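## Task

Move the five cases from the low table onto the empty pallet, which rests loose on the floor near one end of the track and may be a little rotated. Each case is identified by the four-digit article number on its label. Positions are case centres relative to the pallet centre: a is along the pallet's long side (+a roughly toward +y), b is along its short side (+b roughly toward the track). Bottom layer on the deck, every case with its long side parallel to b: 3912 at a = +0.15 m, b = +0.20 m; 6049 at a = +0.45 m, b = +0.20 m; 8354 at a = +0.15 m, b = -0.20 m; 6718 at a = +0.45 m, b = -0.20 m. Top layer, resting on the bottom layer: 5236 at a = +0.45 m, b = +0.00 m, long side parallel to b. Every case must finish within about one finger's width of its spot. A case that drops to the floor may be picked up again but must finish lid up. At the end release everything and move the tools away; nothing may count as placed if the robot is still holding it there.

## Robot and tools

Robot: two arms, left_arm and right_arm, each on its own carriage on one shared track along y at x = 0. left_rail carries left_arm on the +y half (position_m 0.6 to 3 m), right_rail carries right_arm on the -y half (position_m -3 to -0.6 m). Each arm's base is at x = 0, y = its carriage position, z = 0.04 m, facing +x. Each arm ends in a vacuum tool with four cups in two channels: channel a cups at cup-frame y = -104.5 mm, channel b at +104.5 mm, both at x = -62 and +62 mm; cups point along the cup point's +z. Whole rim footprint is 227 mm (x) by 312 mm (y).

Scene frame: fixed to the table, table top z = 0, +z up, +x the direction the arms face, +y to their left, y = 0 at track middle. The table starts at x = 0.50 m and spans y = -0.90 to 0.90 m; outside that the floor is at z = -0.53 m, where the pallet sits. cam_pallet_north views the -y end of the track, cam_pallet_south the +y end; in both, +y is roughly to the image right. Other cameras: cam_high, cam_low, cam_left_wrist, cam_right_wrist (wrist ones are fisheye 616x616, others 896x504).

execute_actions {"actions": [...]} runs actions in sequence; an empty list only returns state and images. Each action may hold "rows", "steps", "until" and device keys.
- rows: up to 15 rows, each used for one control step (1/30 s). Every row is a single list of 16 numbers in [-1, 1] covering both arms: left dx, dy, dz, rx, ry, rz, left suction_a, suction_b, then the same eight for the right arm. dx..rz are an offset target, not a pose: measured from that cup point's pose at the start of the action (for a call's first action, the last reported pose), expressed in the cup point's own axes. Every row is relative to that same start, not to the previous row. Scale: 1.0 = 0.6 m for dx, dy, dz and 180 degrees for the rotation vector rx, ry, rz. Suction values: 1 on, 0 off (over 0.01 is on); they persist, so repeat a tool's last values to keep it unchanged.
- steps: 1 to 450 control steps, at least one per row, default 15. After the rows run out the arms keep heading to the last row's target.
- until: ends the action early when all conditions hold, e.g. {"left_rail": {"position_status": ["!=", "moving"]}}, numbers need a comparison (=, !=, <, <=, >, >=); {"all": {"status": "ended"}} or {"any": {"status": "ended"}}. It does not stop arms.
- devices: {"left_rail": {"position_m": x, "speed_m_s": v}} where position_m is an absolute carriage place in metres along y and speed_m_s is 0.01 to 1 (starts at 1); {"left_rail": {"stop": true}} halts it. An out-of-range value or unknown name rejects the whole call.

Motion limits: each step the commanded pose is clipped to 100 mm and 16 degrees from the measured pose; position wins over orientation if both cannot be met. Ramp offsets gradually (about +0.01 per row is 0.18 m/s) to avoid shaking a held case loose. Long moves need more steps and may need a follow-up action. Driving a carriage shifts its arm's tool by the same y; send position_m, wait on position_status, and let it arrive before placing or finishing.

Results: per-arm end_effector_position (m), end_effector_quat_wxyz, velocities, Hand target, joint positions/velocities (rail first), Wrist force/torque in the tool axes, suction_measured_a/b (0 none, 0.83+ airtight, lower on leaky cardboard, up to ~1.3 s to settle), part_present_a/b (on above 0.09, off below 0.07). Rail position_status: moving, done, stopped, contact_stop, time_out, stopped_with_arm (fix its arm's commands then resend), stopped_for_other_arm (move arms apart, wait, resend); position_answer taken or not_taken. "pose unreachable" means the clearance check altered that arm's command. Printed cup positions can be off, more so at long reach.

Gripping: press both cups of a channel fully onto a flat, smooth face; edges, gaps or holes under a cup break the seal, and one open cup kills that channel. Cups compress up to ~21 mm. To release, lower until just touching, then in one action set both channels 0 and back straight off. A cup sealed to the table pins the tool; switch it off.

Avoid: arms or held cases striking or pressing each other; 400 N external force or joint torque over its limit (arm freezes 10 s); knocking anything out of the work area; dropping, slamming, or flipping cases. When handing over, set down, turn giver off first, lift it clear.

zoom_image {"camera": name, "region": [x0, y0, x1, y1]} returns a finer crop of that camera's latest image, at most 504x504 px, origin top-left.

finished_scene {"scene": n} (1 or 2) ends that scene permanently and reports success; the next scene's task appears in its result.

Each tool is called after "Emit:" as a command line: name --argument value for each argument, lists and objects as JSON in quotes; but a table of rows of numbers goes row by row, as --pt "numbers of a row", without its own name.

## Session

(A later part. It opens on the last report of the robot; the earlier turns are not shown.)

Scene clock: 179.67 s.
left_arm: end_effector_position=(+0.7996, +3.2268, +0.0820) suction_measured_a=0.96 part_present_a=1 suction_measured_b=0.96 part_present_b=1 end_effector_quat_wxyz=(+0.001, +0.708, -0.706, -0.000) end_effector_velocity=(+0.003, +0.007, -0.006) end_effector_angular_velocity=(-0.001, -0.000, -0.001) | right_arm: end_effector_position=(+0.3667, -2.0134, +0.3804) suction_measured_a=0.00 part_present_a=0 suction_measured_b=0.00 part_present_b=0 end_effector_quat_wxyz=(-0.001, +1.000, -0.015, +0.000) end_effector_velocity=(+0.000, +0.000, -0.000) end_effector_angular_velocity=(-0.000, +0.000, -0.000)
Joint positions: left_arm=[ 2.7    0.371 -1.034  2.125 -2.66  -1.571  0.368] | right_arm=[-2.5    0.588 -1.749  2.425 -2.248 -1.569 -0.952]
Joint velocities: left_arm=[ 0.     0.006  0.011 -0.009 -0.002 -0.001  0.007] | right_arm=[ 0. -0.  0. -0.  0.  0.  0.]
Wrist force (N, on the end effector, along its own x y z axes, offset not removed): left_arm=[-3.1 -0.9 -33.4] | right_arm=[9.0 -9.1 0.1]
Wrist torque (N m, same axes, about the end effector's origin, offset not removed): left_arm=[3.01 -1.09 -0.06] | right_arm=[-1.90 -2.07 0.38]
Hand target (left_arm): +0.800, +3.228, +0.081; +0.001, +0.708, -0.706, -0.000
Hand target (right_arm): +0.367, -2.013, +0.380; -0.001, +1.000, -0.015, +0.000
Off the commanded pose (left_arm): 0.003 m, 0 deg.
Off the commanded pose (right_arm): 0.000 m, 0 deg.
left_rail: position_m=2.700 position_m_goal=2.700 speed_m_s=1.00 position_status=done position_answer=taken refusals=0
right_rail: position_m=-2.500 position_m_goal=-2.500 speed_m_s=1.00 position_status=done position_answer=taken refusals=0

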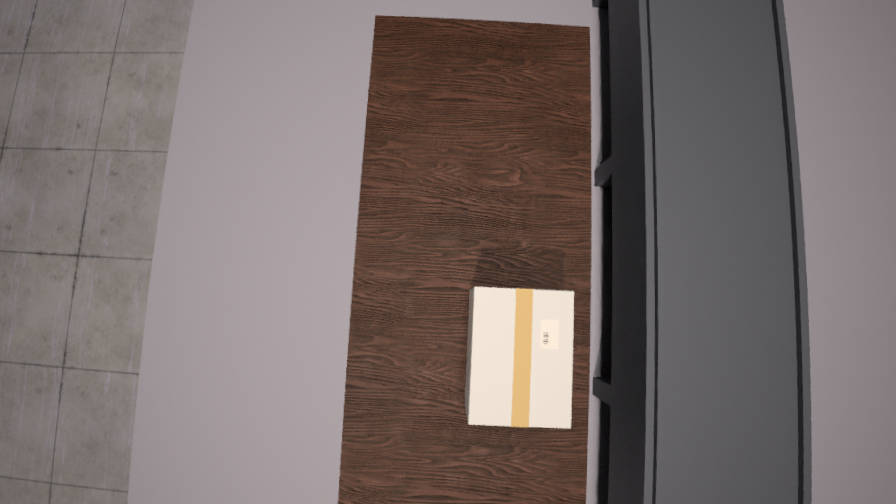

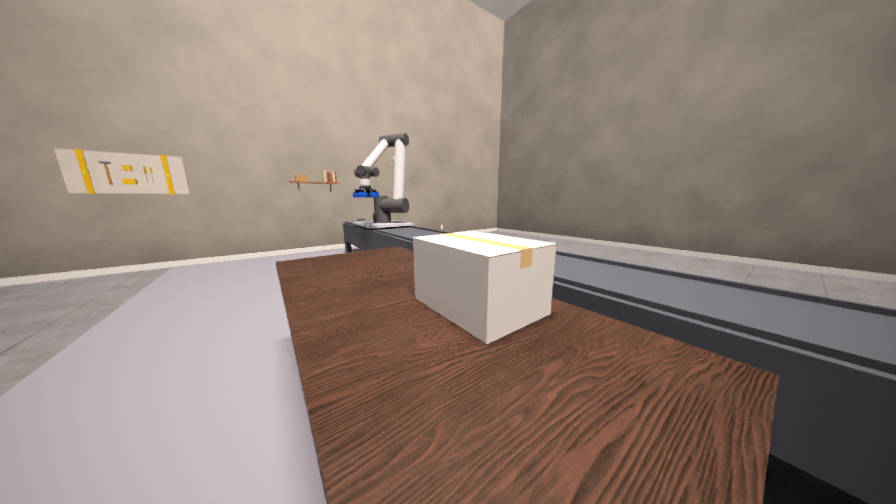

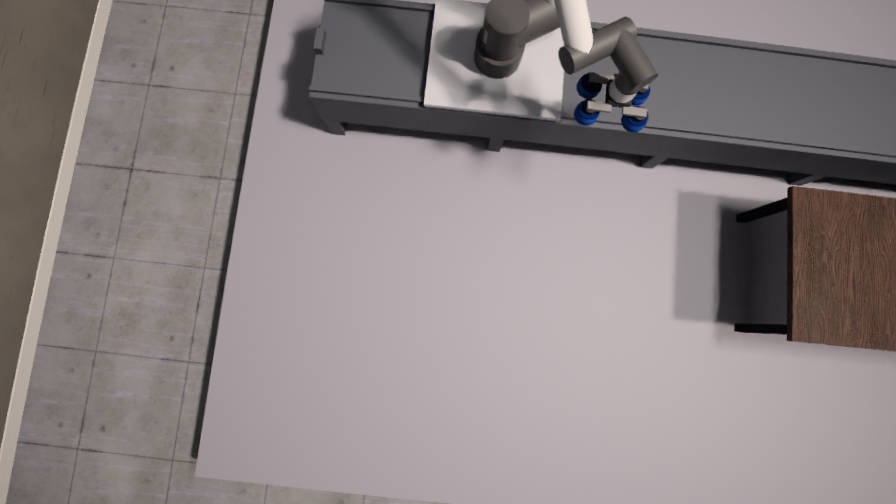

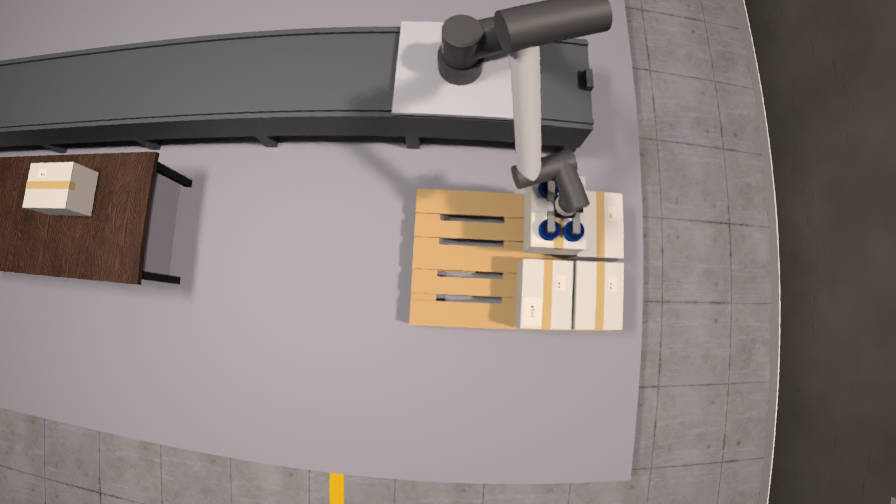

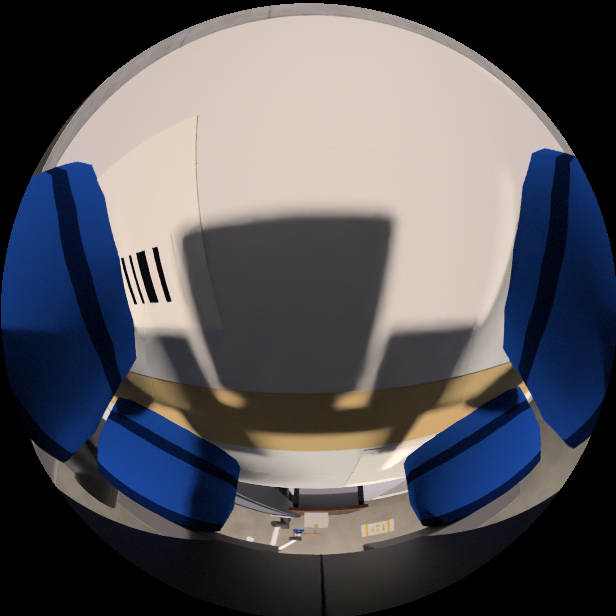

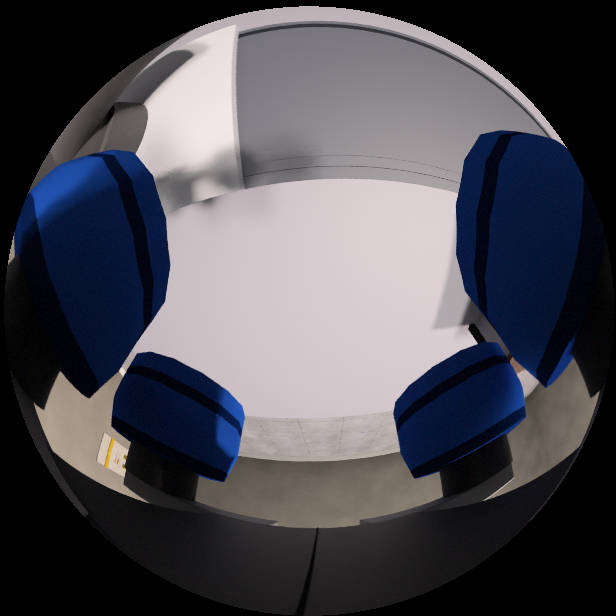

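Emit:
execute_actions --actions '[]'

Emit:
execute_actions --actions '[{"rows":[[-0.005,0.001,0,0,0,0,1,1,0,0,0,0,0,0,0,0]],"steps":10},{"rows":[[0,0,0.434,0,0,0,1,1,0,0,0,0,0,0,0,0]],"steps":45}]'

Scene clock: 196.90 s.
left_arm: end_effector_position=(+0.7999, +3.2278, +0.0813) suction_measured_a=0.96 part_present_a=1 suction_measured_b=0.96 part_present_b=1 end_effector_quat_wxyz=(+0.001, +0.708, -0.706, -0.000) end_effector_velocity=(+0.000, -0.000, -0.000) end_effector_angular_velocity=(-0.000, -0.000, +0.000) | right_arm: end_effector_position=(+0.3667, -2.0134, +0.3804) suction_measured_a=0.00 part_present_a=0 suction_measured_b=0.00 part_present_b=0 end_effector_quat_wxyz=(-0.001, +1.000, -0.015, +0.000) end_effector_velocity=(-0.000, -0.000, +0.000) end_effector_angular_velocity=(+0.000, -0.000, +0.000)
Joint positions: left_arm=[ 2.7    0.372 -1.032  2.124 -2.66  -1.571  0.369] | right_arm=[-2.5    0.588 -1.749  2.425 -2.248 -1.569 -0.952]
Joint velocities: left_arm=[ 0. -0.  0.  0. -0. -0. -0.] | right_arm=[ 0.  0. -0.  0. -0. -0.  0.]
Wrist force (N, on the end effector, along its own x y z axes, offset not removed): left_arm=[-0.8 0.9 -31.1] | right_arm=[-2.0 -12.3 3.4]
Wrist torque (N m, same axes, about the end effector's origin, offset not removed): left_arm=[3.23 -1.19 0.08] | right_arm=[-2.43 -0.52 0.20]
Hand target (left_arm): +0.800, +3.228, +0.081; +0.001, +0.708, -0.706, -0.000
Hand target (right_arm): +0.367, -2.013, +0.380; -0.001, +1.000, -0.015, +0.000
Off the commanded pose (left_arm): 0.002 m, 0 deg.
Off the commanded pose (right_arm): 0.000 m, 0 deg.
left_rail: position_m=2.700 position_m_goal=2.700 speed_m_s=1.00 position_status=done position_answer=taken refusals=0
right_rail: position_m=-2.500 position_m_goal=-2.500 speed_m_s=1.00 position_status=done position_answer=taken refusals=0

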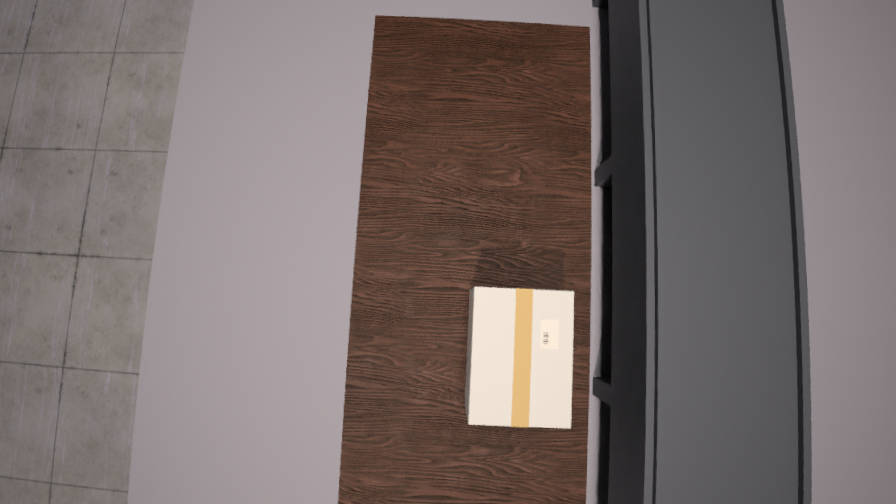

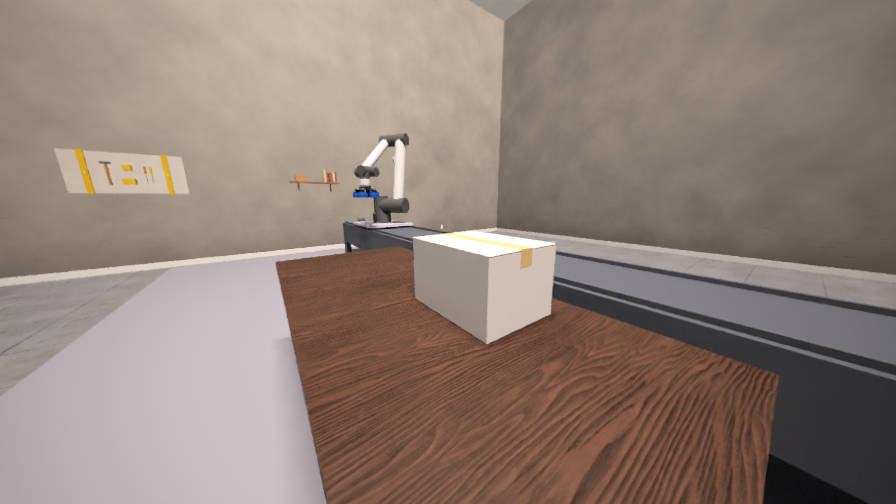

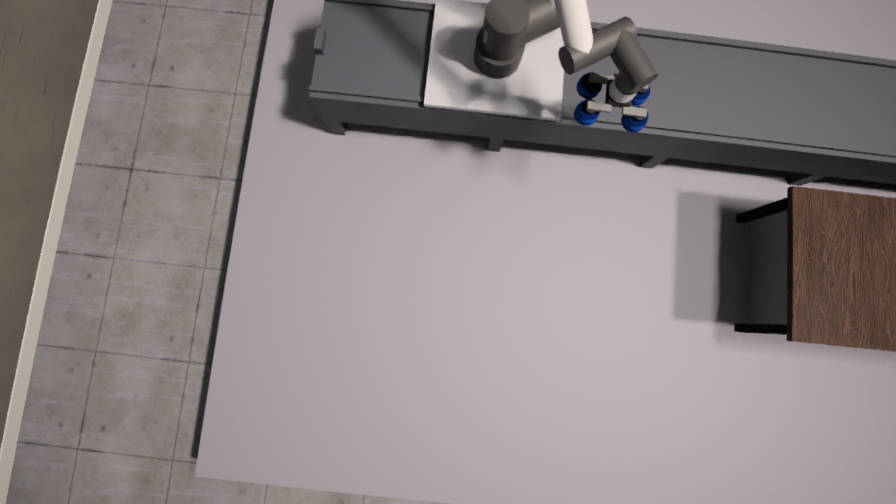

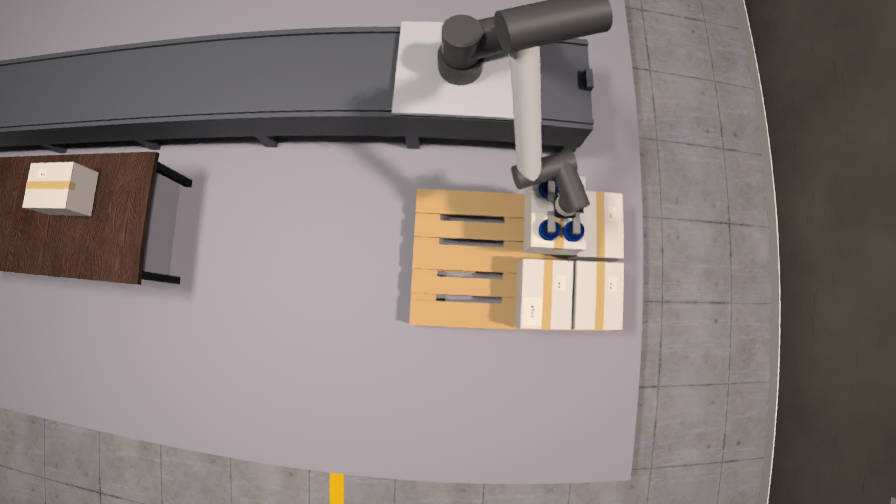

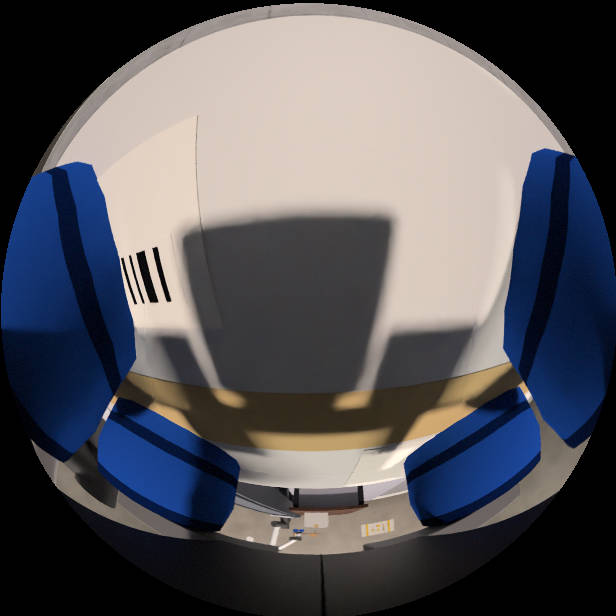

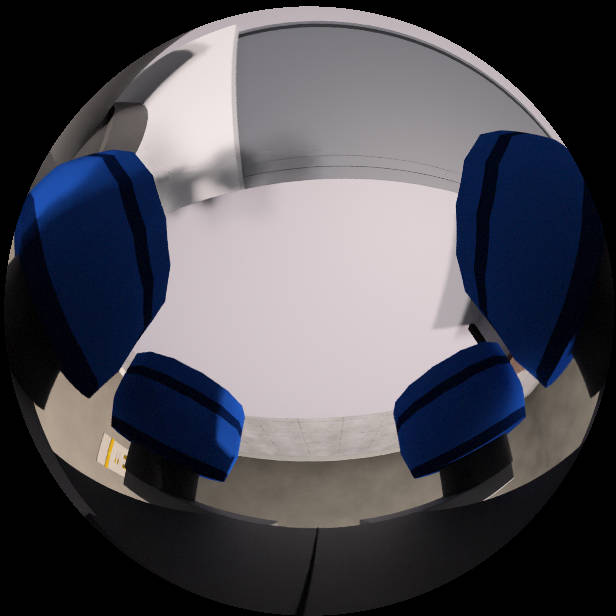

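Scene clock: 198.73 s.
left_arm: end_effector_position=(+0.7997, +3.2303, -0.1789) suction_measured_a=0.96 part_present_a=1 suction_measured_b=0.96 part_present_b=1 end_effector_quat_wxyz=(+0.001, +0.708, -0.706, -0.000) end_effector_velocity=(+0.000, +0.000, -0.000) end_effector_angular_velocity=(-0.000, +0.000, +0.000) | right_arm: end_effector_position=(+0.3667, -2.0134, +0.3804) suction_measured_a=0.00 part_present_a=0 suction_measured_b=0.00 part_present_b=0 end_effector_quat_wxyz=(-0.001, +1.000, -0.015, +0.000) end_effector_velocity=(-0.000, -0.000, +0.000) end_effector_angular_velocity=(+0.000, -0.000, +0.000)
Joint positions: left_arm=[ 2.7    0.374 -0.696  2.104 -2.978 -1.571  0.372] | right_arm=[-2.5    0.588 -1.749  2.425 -2.248 -1.569 -0.952]
Joint velocities: left_arm=[ 0.  0.  0. -0. -0.  0.  0.] | right_arm=[ 0.  0. -0.  0. -0. -0. -0.]
Wrist force (N, on the end effector, along its own x y z axes, offset not removed): left_arm=[-1.5 2.6 -31.3] | right_arm=[1.2 -12.6 -0.5]
Wrist torque (N m, same axes, about the end effector's origin, offset not removed): left_arm=[3.52 -1.10 -0.02] | right_arm=[-2.30 -0.68 0.48]
Hand target (left_arm): +0.800, +3.230, -0.179; +0.001, +0.708, -0.706, -0.000
Hand target (right_arm): +0.367, -2.013, +0.380; -0.001, +1.000, -0.015, +0.000
Off the commanded pose (left_arm): 0.001 m, 0 deg.
Off the commanded pose (right_arm): 0.000 m, 0 deg.
left_rail: position_m=2.700 position_m_goal=2.700 speed_m_s=1.00 position_status=done position_answer=taken refusals=0
right_rail: position_m=-2.500 position_m_goal=-2.500 speed_m_s=1.00 position_status=done position_answer=taken refusals=0

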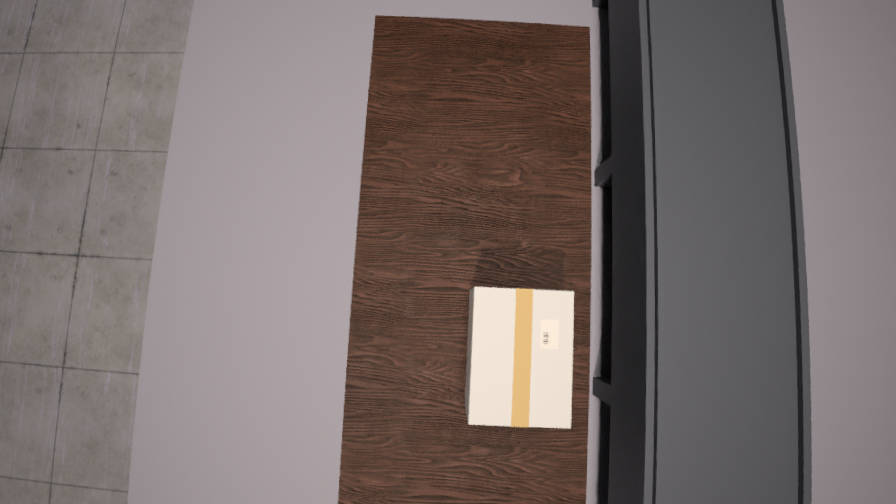

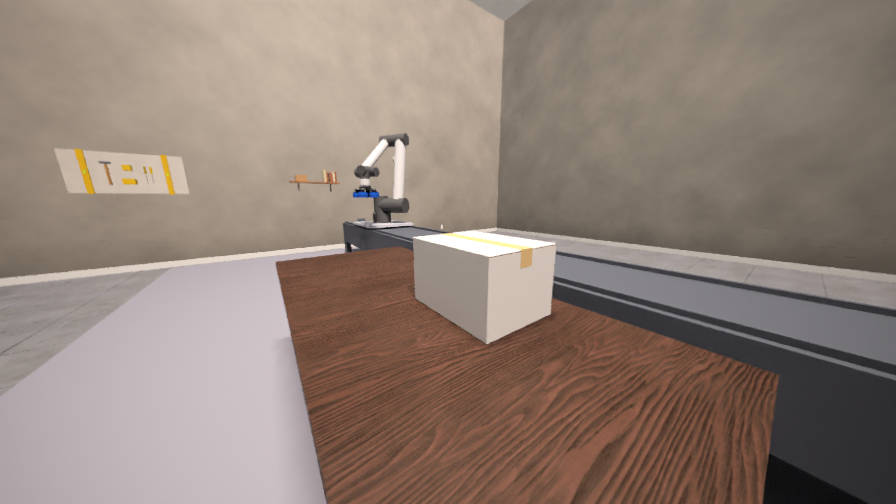

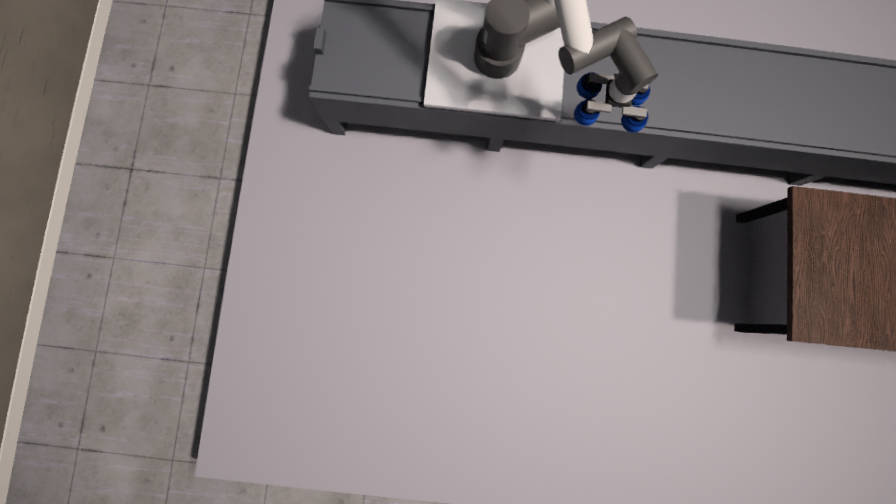

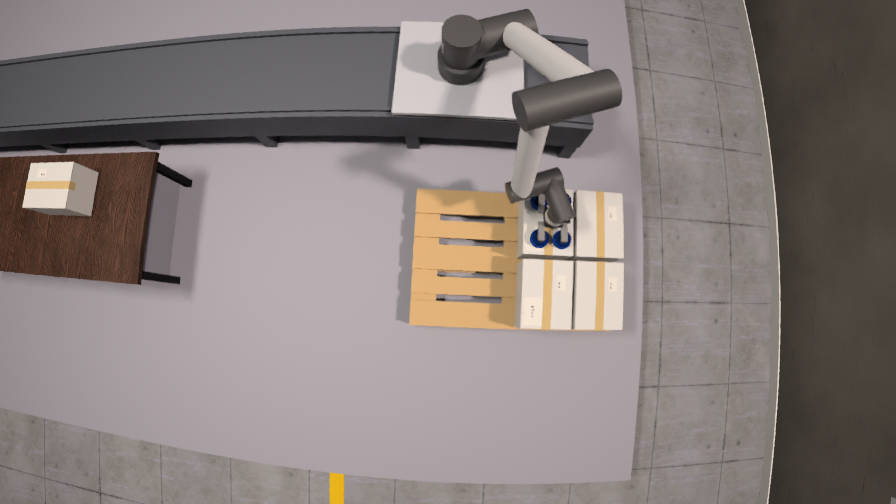

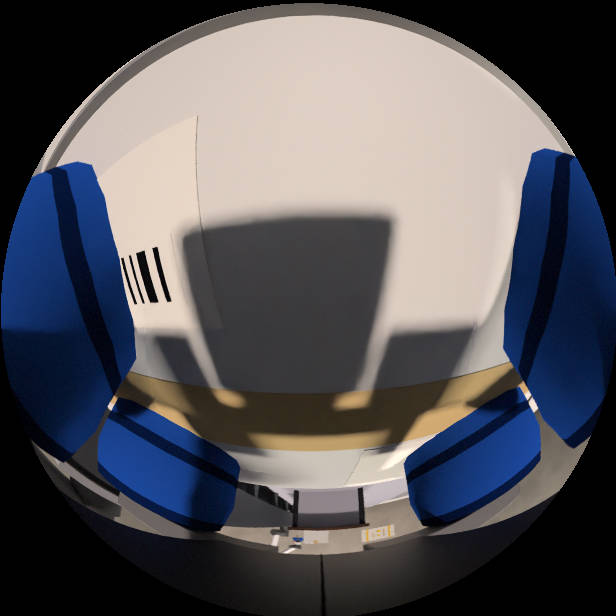

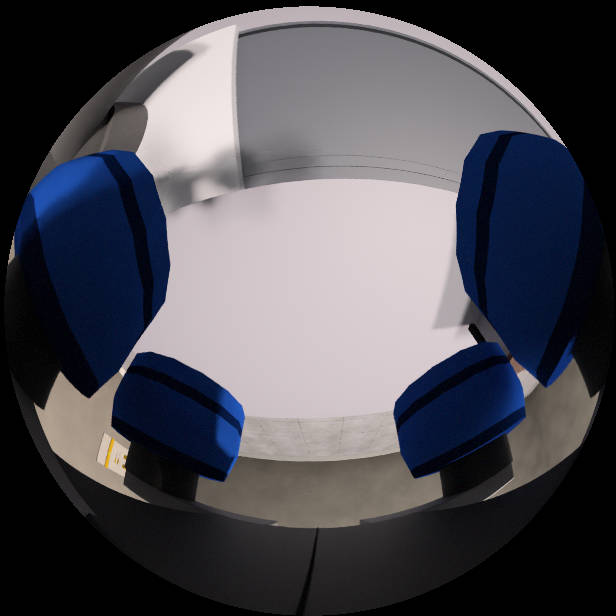

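Emit:
execute_actions --actions '[{"rows":[[0,0,0.0025,0,0,0,1,1,0,0,0,0,0,0,0,0]],"steps":10},{"rows":[[0,0,-0.005,0,0,0,0,0,0,0,0,0,0,0,0,0],[0,0,-0.01,0,0,0,0,0,0,0,0,0,0,0,0,0],[0,0,-0.015,0,0,0,0,0,0,0,0,0,0,0,0,0],[0,0,-0.02,0,0,0,0,0,0,0,0,0,0,0,0,0],[0,0,-0.03,0,0,0,0,0,0,0,0,0,0,0,0,0],[0,0,-0.04,0,0,0,0,0,0,0,0,0,0,0,0,0],[0,0,-0.06,0,0,0,0,0,0,0,0,0,0,0,0,0],[0,0,-0.13,0,0,0,0,0,0,0,0,0,0,0,0,0]],"steps":24},{"rows":[[0.405,0,-1,0,0,0,0,0,0,0,0,0,0,0,0,0]],"steps":55,"left_rail":{"position_m":0.6}},{"rows":[[1,0.055,0,0,0,-0.5,0,0,0,0,0,0,0,0,0,0]],"steps":75}]'

Scene clock: 210.20 s.
left_arm: end_effector_position=(+0.7698, +0.2883, +0.4950) suction_measured_a=0.00 part_present_a=0 suction_measured_b=0.00 part_present_b=0 end_effector_quat_wxyz=(-0.002, +1.000, +0.001, -0.000) end_effector_velocity=(-0.000, -0.000, -0.000) end_effector_angular_velocity=(+0.000, -0.000, +0.000) | right_arm: end_effector_position=(+0.3667, -2.0134, +0.3804) suction_measured_a=0.00 part_present_a=0 suction_measured_b=0.00 part_present_b=0 end_effector_quat_wxyz=(-0.001, +1.000, -0.015, +0.000) end_effector_velocity=(+0.000, +0.000, -0.000) end_effector_angular_velocity=(-0.000, +0.000, -0.000)
Joint positions: left_arm=[ 0.6   -0.63  -1.559  2.067 -2.077 -1.568 -2.203] | right_arm=[-2.5    0.588 -1.749  2.425 -2.248 -1.569 -0.952]
Joint velocities: left_arm=[ 0. -0.  0. -0.  0.  0. -0.] | right_arm=[ 0. -0.  0. -0.  0.  0.  0.]
Wrist force (N, on the end effector, along its own x y z axes, offset not removed): left_arm=[-1.0 -0.2 -1.2] | right_arm=[7.2 -10.0 0.3]
Wrist torque (N m, same axes, about the end effector's origin, offset not removed): left_arm=[-0.11 -0.12 0.04] | right_arm=[-2.10 -1.55 0.33]
Hand target (left_arm): +0.770, +0.288, +0.495; -0.002, +1.000, +0.001, -0.000
Hand target (right_arm): +0.367, -2.013, +0.380; -0.001, +1.000, -0.015, +0.000
Off the commanded pose (left_arm): 0.001 m, 0 deg.
Off the commanded pose (right_arm): 0.000 m, 0 deg.
left_rail: position_m=0.600 position_m_goal=0.600 speed_m_s=1.00 position_status=done position_answer=taken refusals=0
right_rail: position_m=-2.500 position_m_goal=-2.500 speed_m_s=1.00 position_status=done position_answer=taken refusals=0

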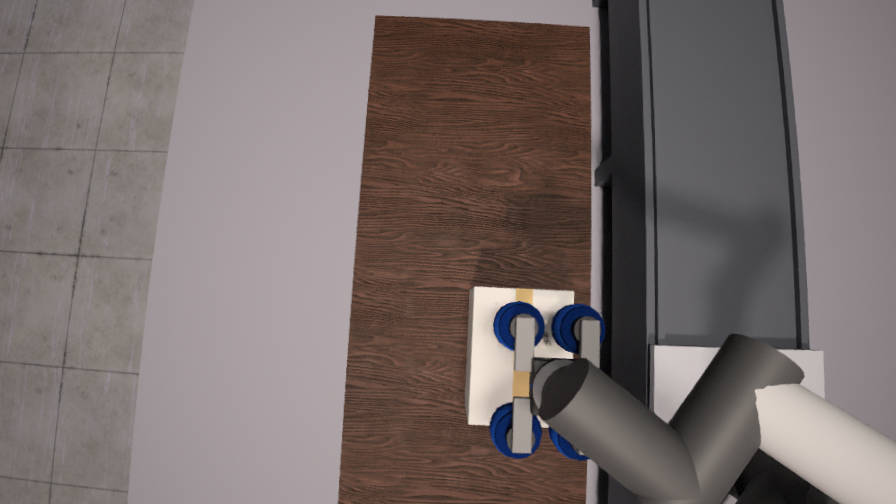

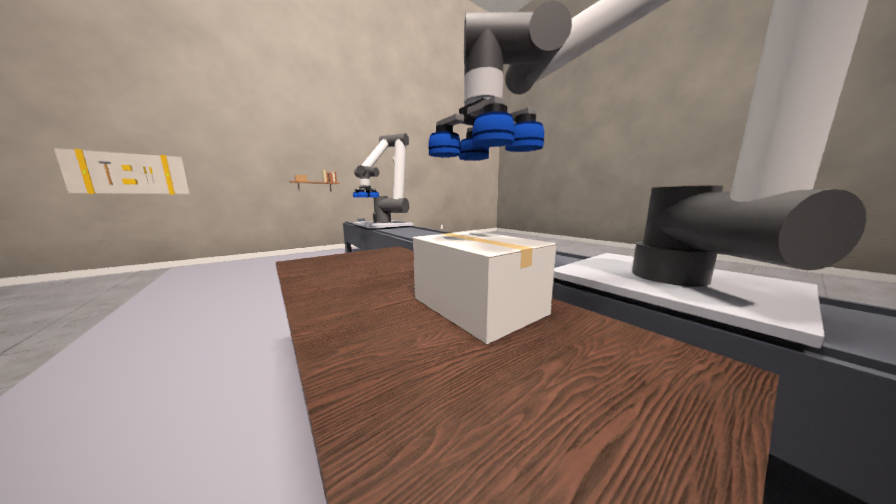

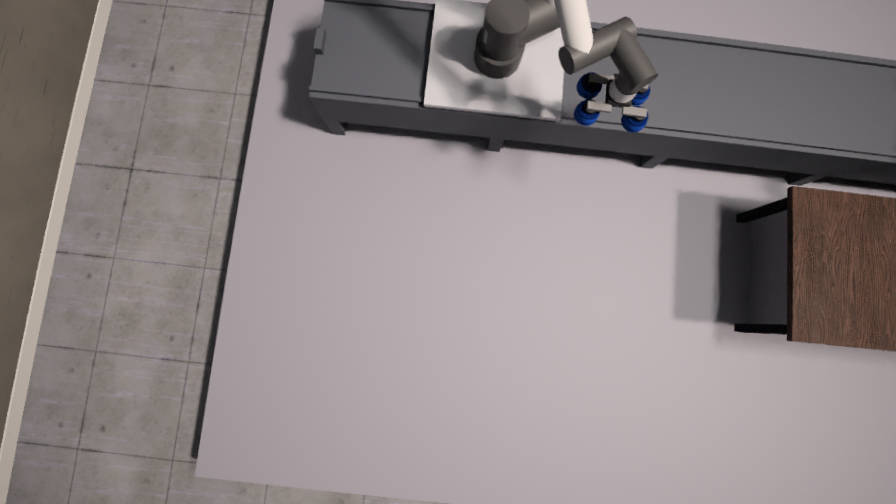

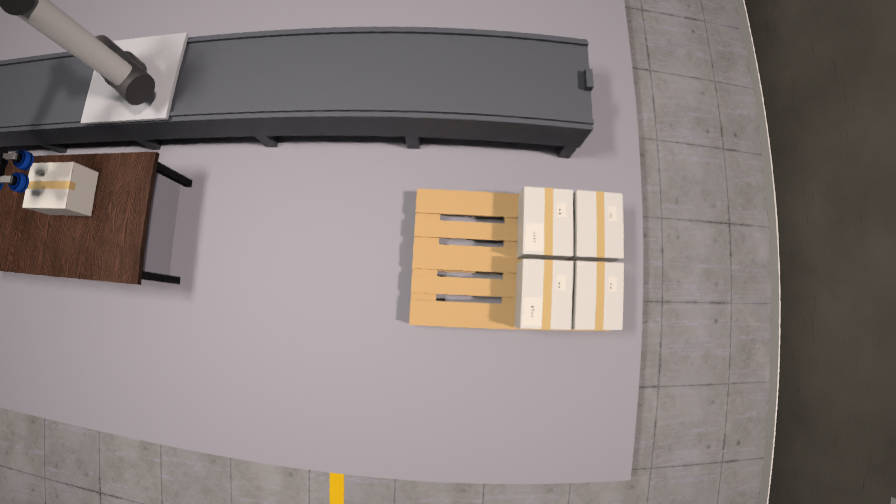

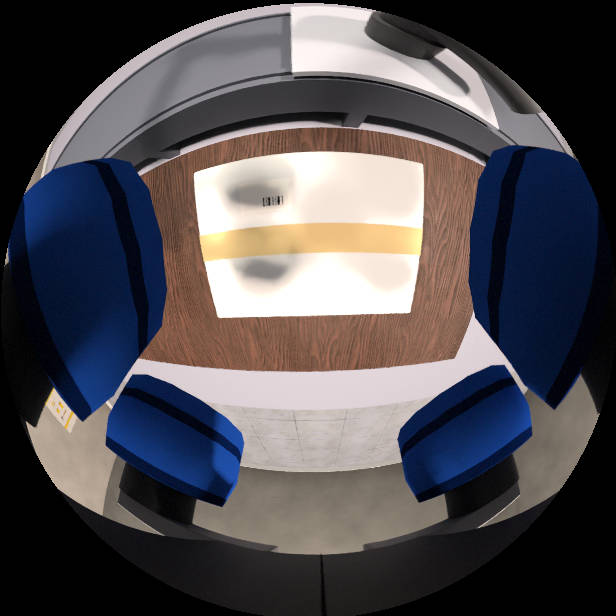

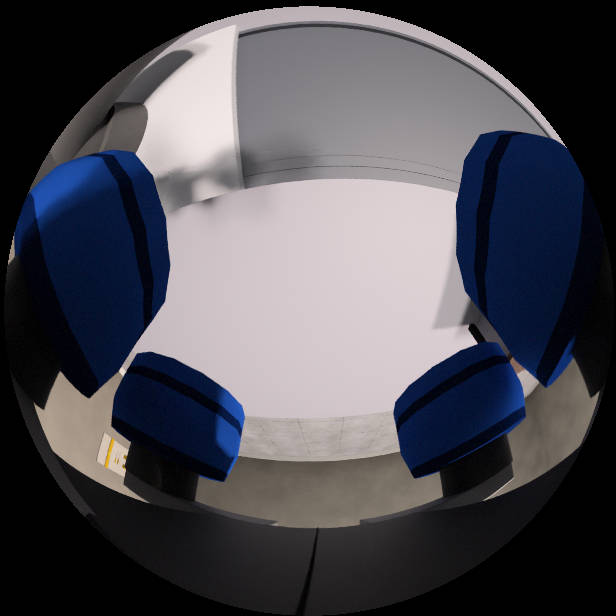

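Emit:
execute_actions --actions '[{"rows":[[-0.013,0.015,0.469,0,0,0,1,1,0,0,0,0,0,0,0,0]],"steps":65},{"rows":[[0,0,-0.12,0,0,0,1,1,0,0,0,0,0,0,0,0]],"steps":18},{"rows":[[0.2,-0.71,0,0,0,0,1,1,0,0,0,0,0,0,0,0]],"steps":45,"left_rail":{"position_m":3.0}},{"rows":[[0.195,-0.708,0.25,0,0,0.5,1,1,0,0,0,0,0,0,0,0]],"steps":65}]'

Scene clock: 224.07 s.
left_arm: end_effector_position=(+0.9955, +3.5303, +0.1351) suction_measured_a=0.96 part_present_a=1 suction_measured_b=0.96 part_present_b=1 end_effector_quat_wxyz=(+0.000, +0.708, -0.706, -0.000) end_effector_velocity=(-0.000, +0.000, -0.000) end_effector_angular_velocity=(-0.000, +0.000, -0.002) | right_arm: end_effector_position=(+0.3667, -2.0134, +0.3804) suction_measured_a=0.00 part_present_a=0 suction_measured_b=0.00 part_present_b=0 end_effector_quat_wxyz=(-0.001, +1.000, -0.015, +0.000) end_effector_velocity=(+0.000, -0.000, -0.000) end_effector_angular_velocity=(-0.000, +0.000, +0.000)
Joint positions: left_arm=[ 3.     0.31  -0.969  1.852 -2.453 -1.571  0.308] | right_arm=[-2.5    0.588 -1.749  2.425 -2.248 -1.569 -0.952]
Joint velocities: left_arm=[ 0.     0.     0.    -0.     0.    -0.     0.002] | right_arm=[ 0. -0.  0. -0. -0. -0. -0.]
Wrist force (N, on the end effector, along its own x y z axes, offset not removed): left_arm=[1.8 -1.1 -53.7] | right_arm=[2.8 -10.7 2.5]
Wrist torque (N m, same axes, about the end effector's origin, offset not removed): left_arm=[1.45 -0.97 0.11] | right_arm=[-2.20 -1.28 0.46]
Hand target (left_arm): +0.995, +3.530, +0.135; +0.000, +0.708, -0.706, -0.000
Hand target (right_arm): +0.367, -2.013, +0.380; -0.001, +1.000, -0.015, +0.000
Off the commanded pose (left_arm): 0.001 m, 0 deg.
Off the commanded pose (right_arm): 0.000 m, 0 deg.
left_rail: position_m=3.000 position_m_goal=3.000 speed_m_s=1.00 position_status=done position_answer=taken refusals=0
right_rail: position_m=-2.500 position_m_goal=-2.500 speed_m_s=1.00 position_status=done position_answer=taken refusals=0

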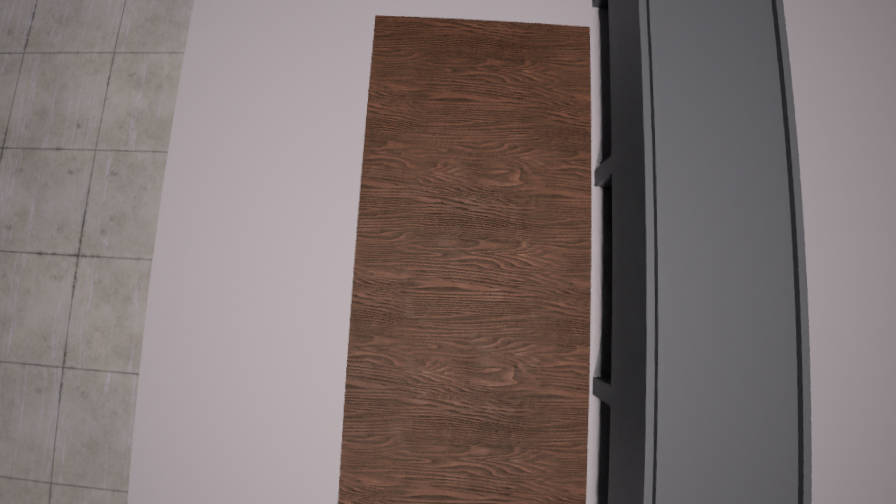

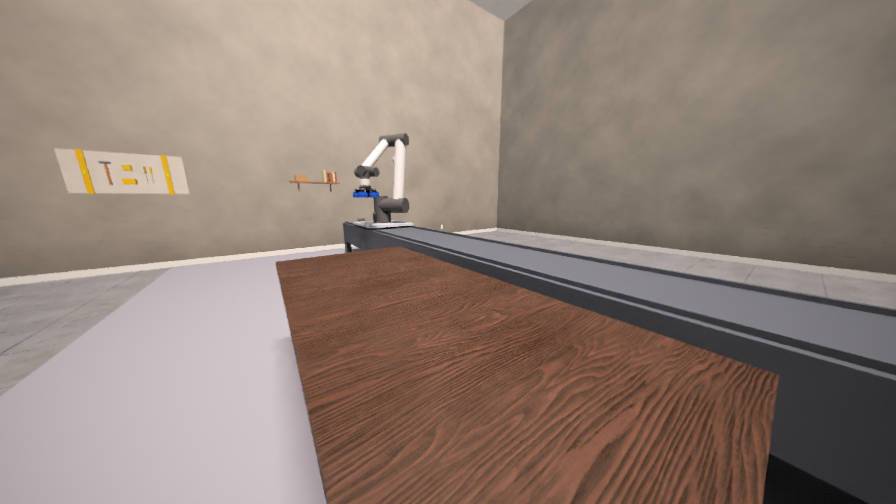

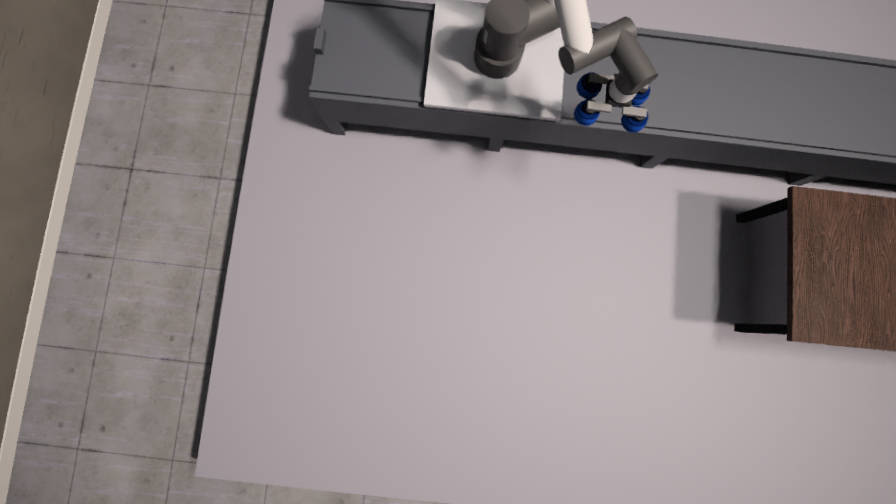

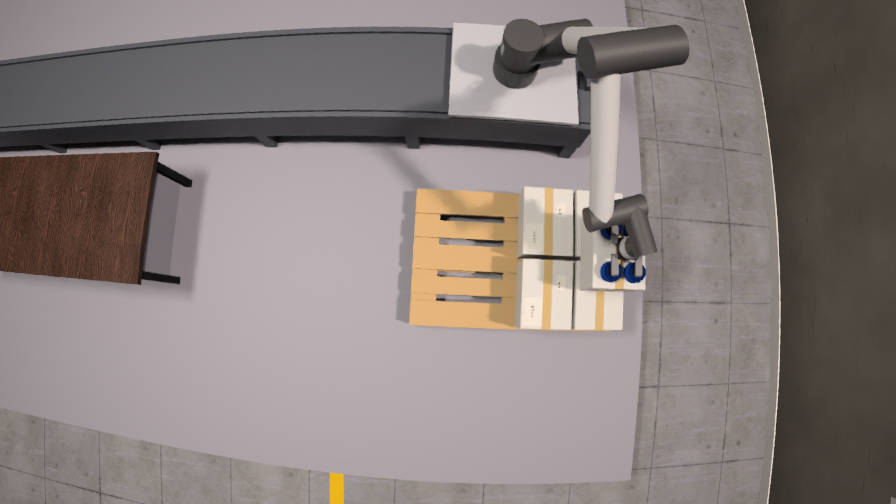

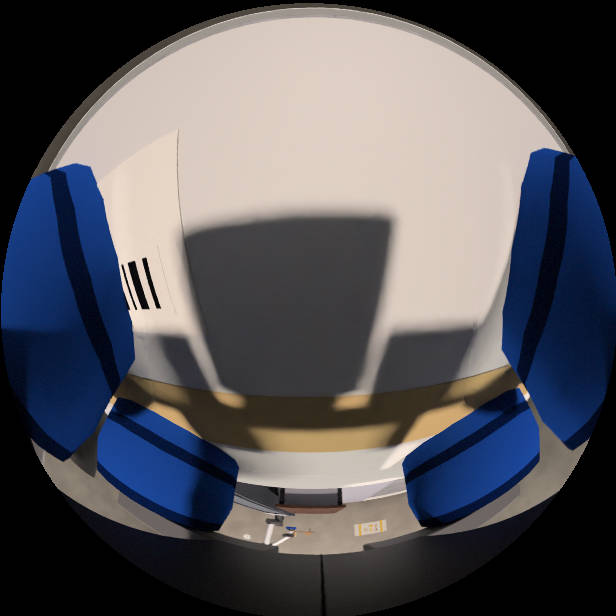

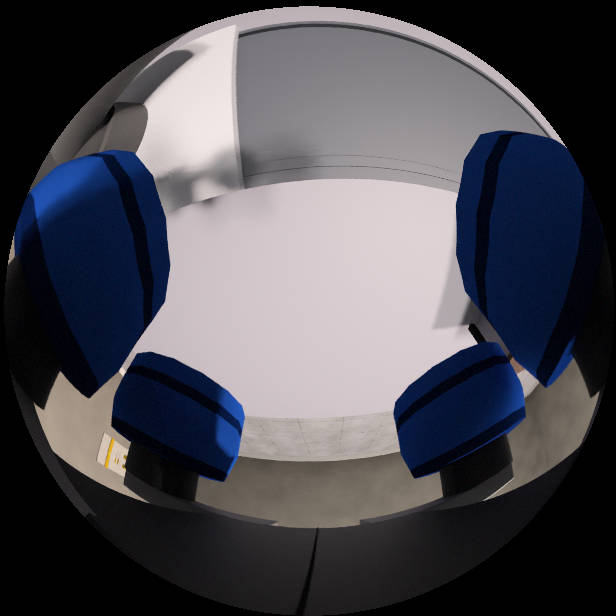

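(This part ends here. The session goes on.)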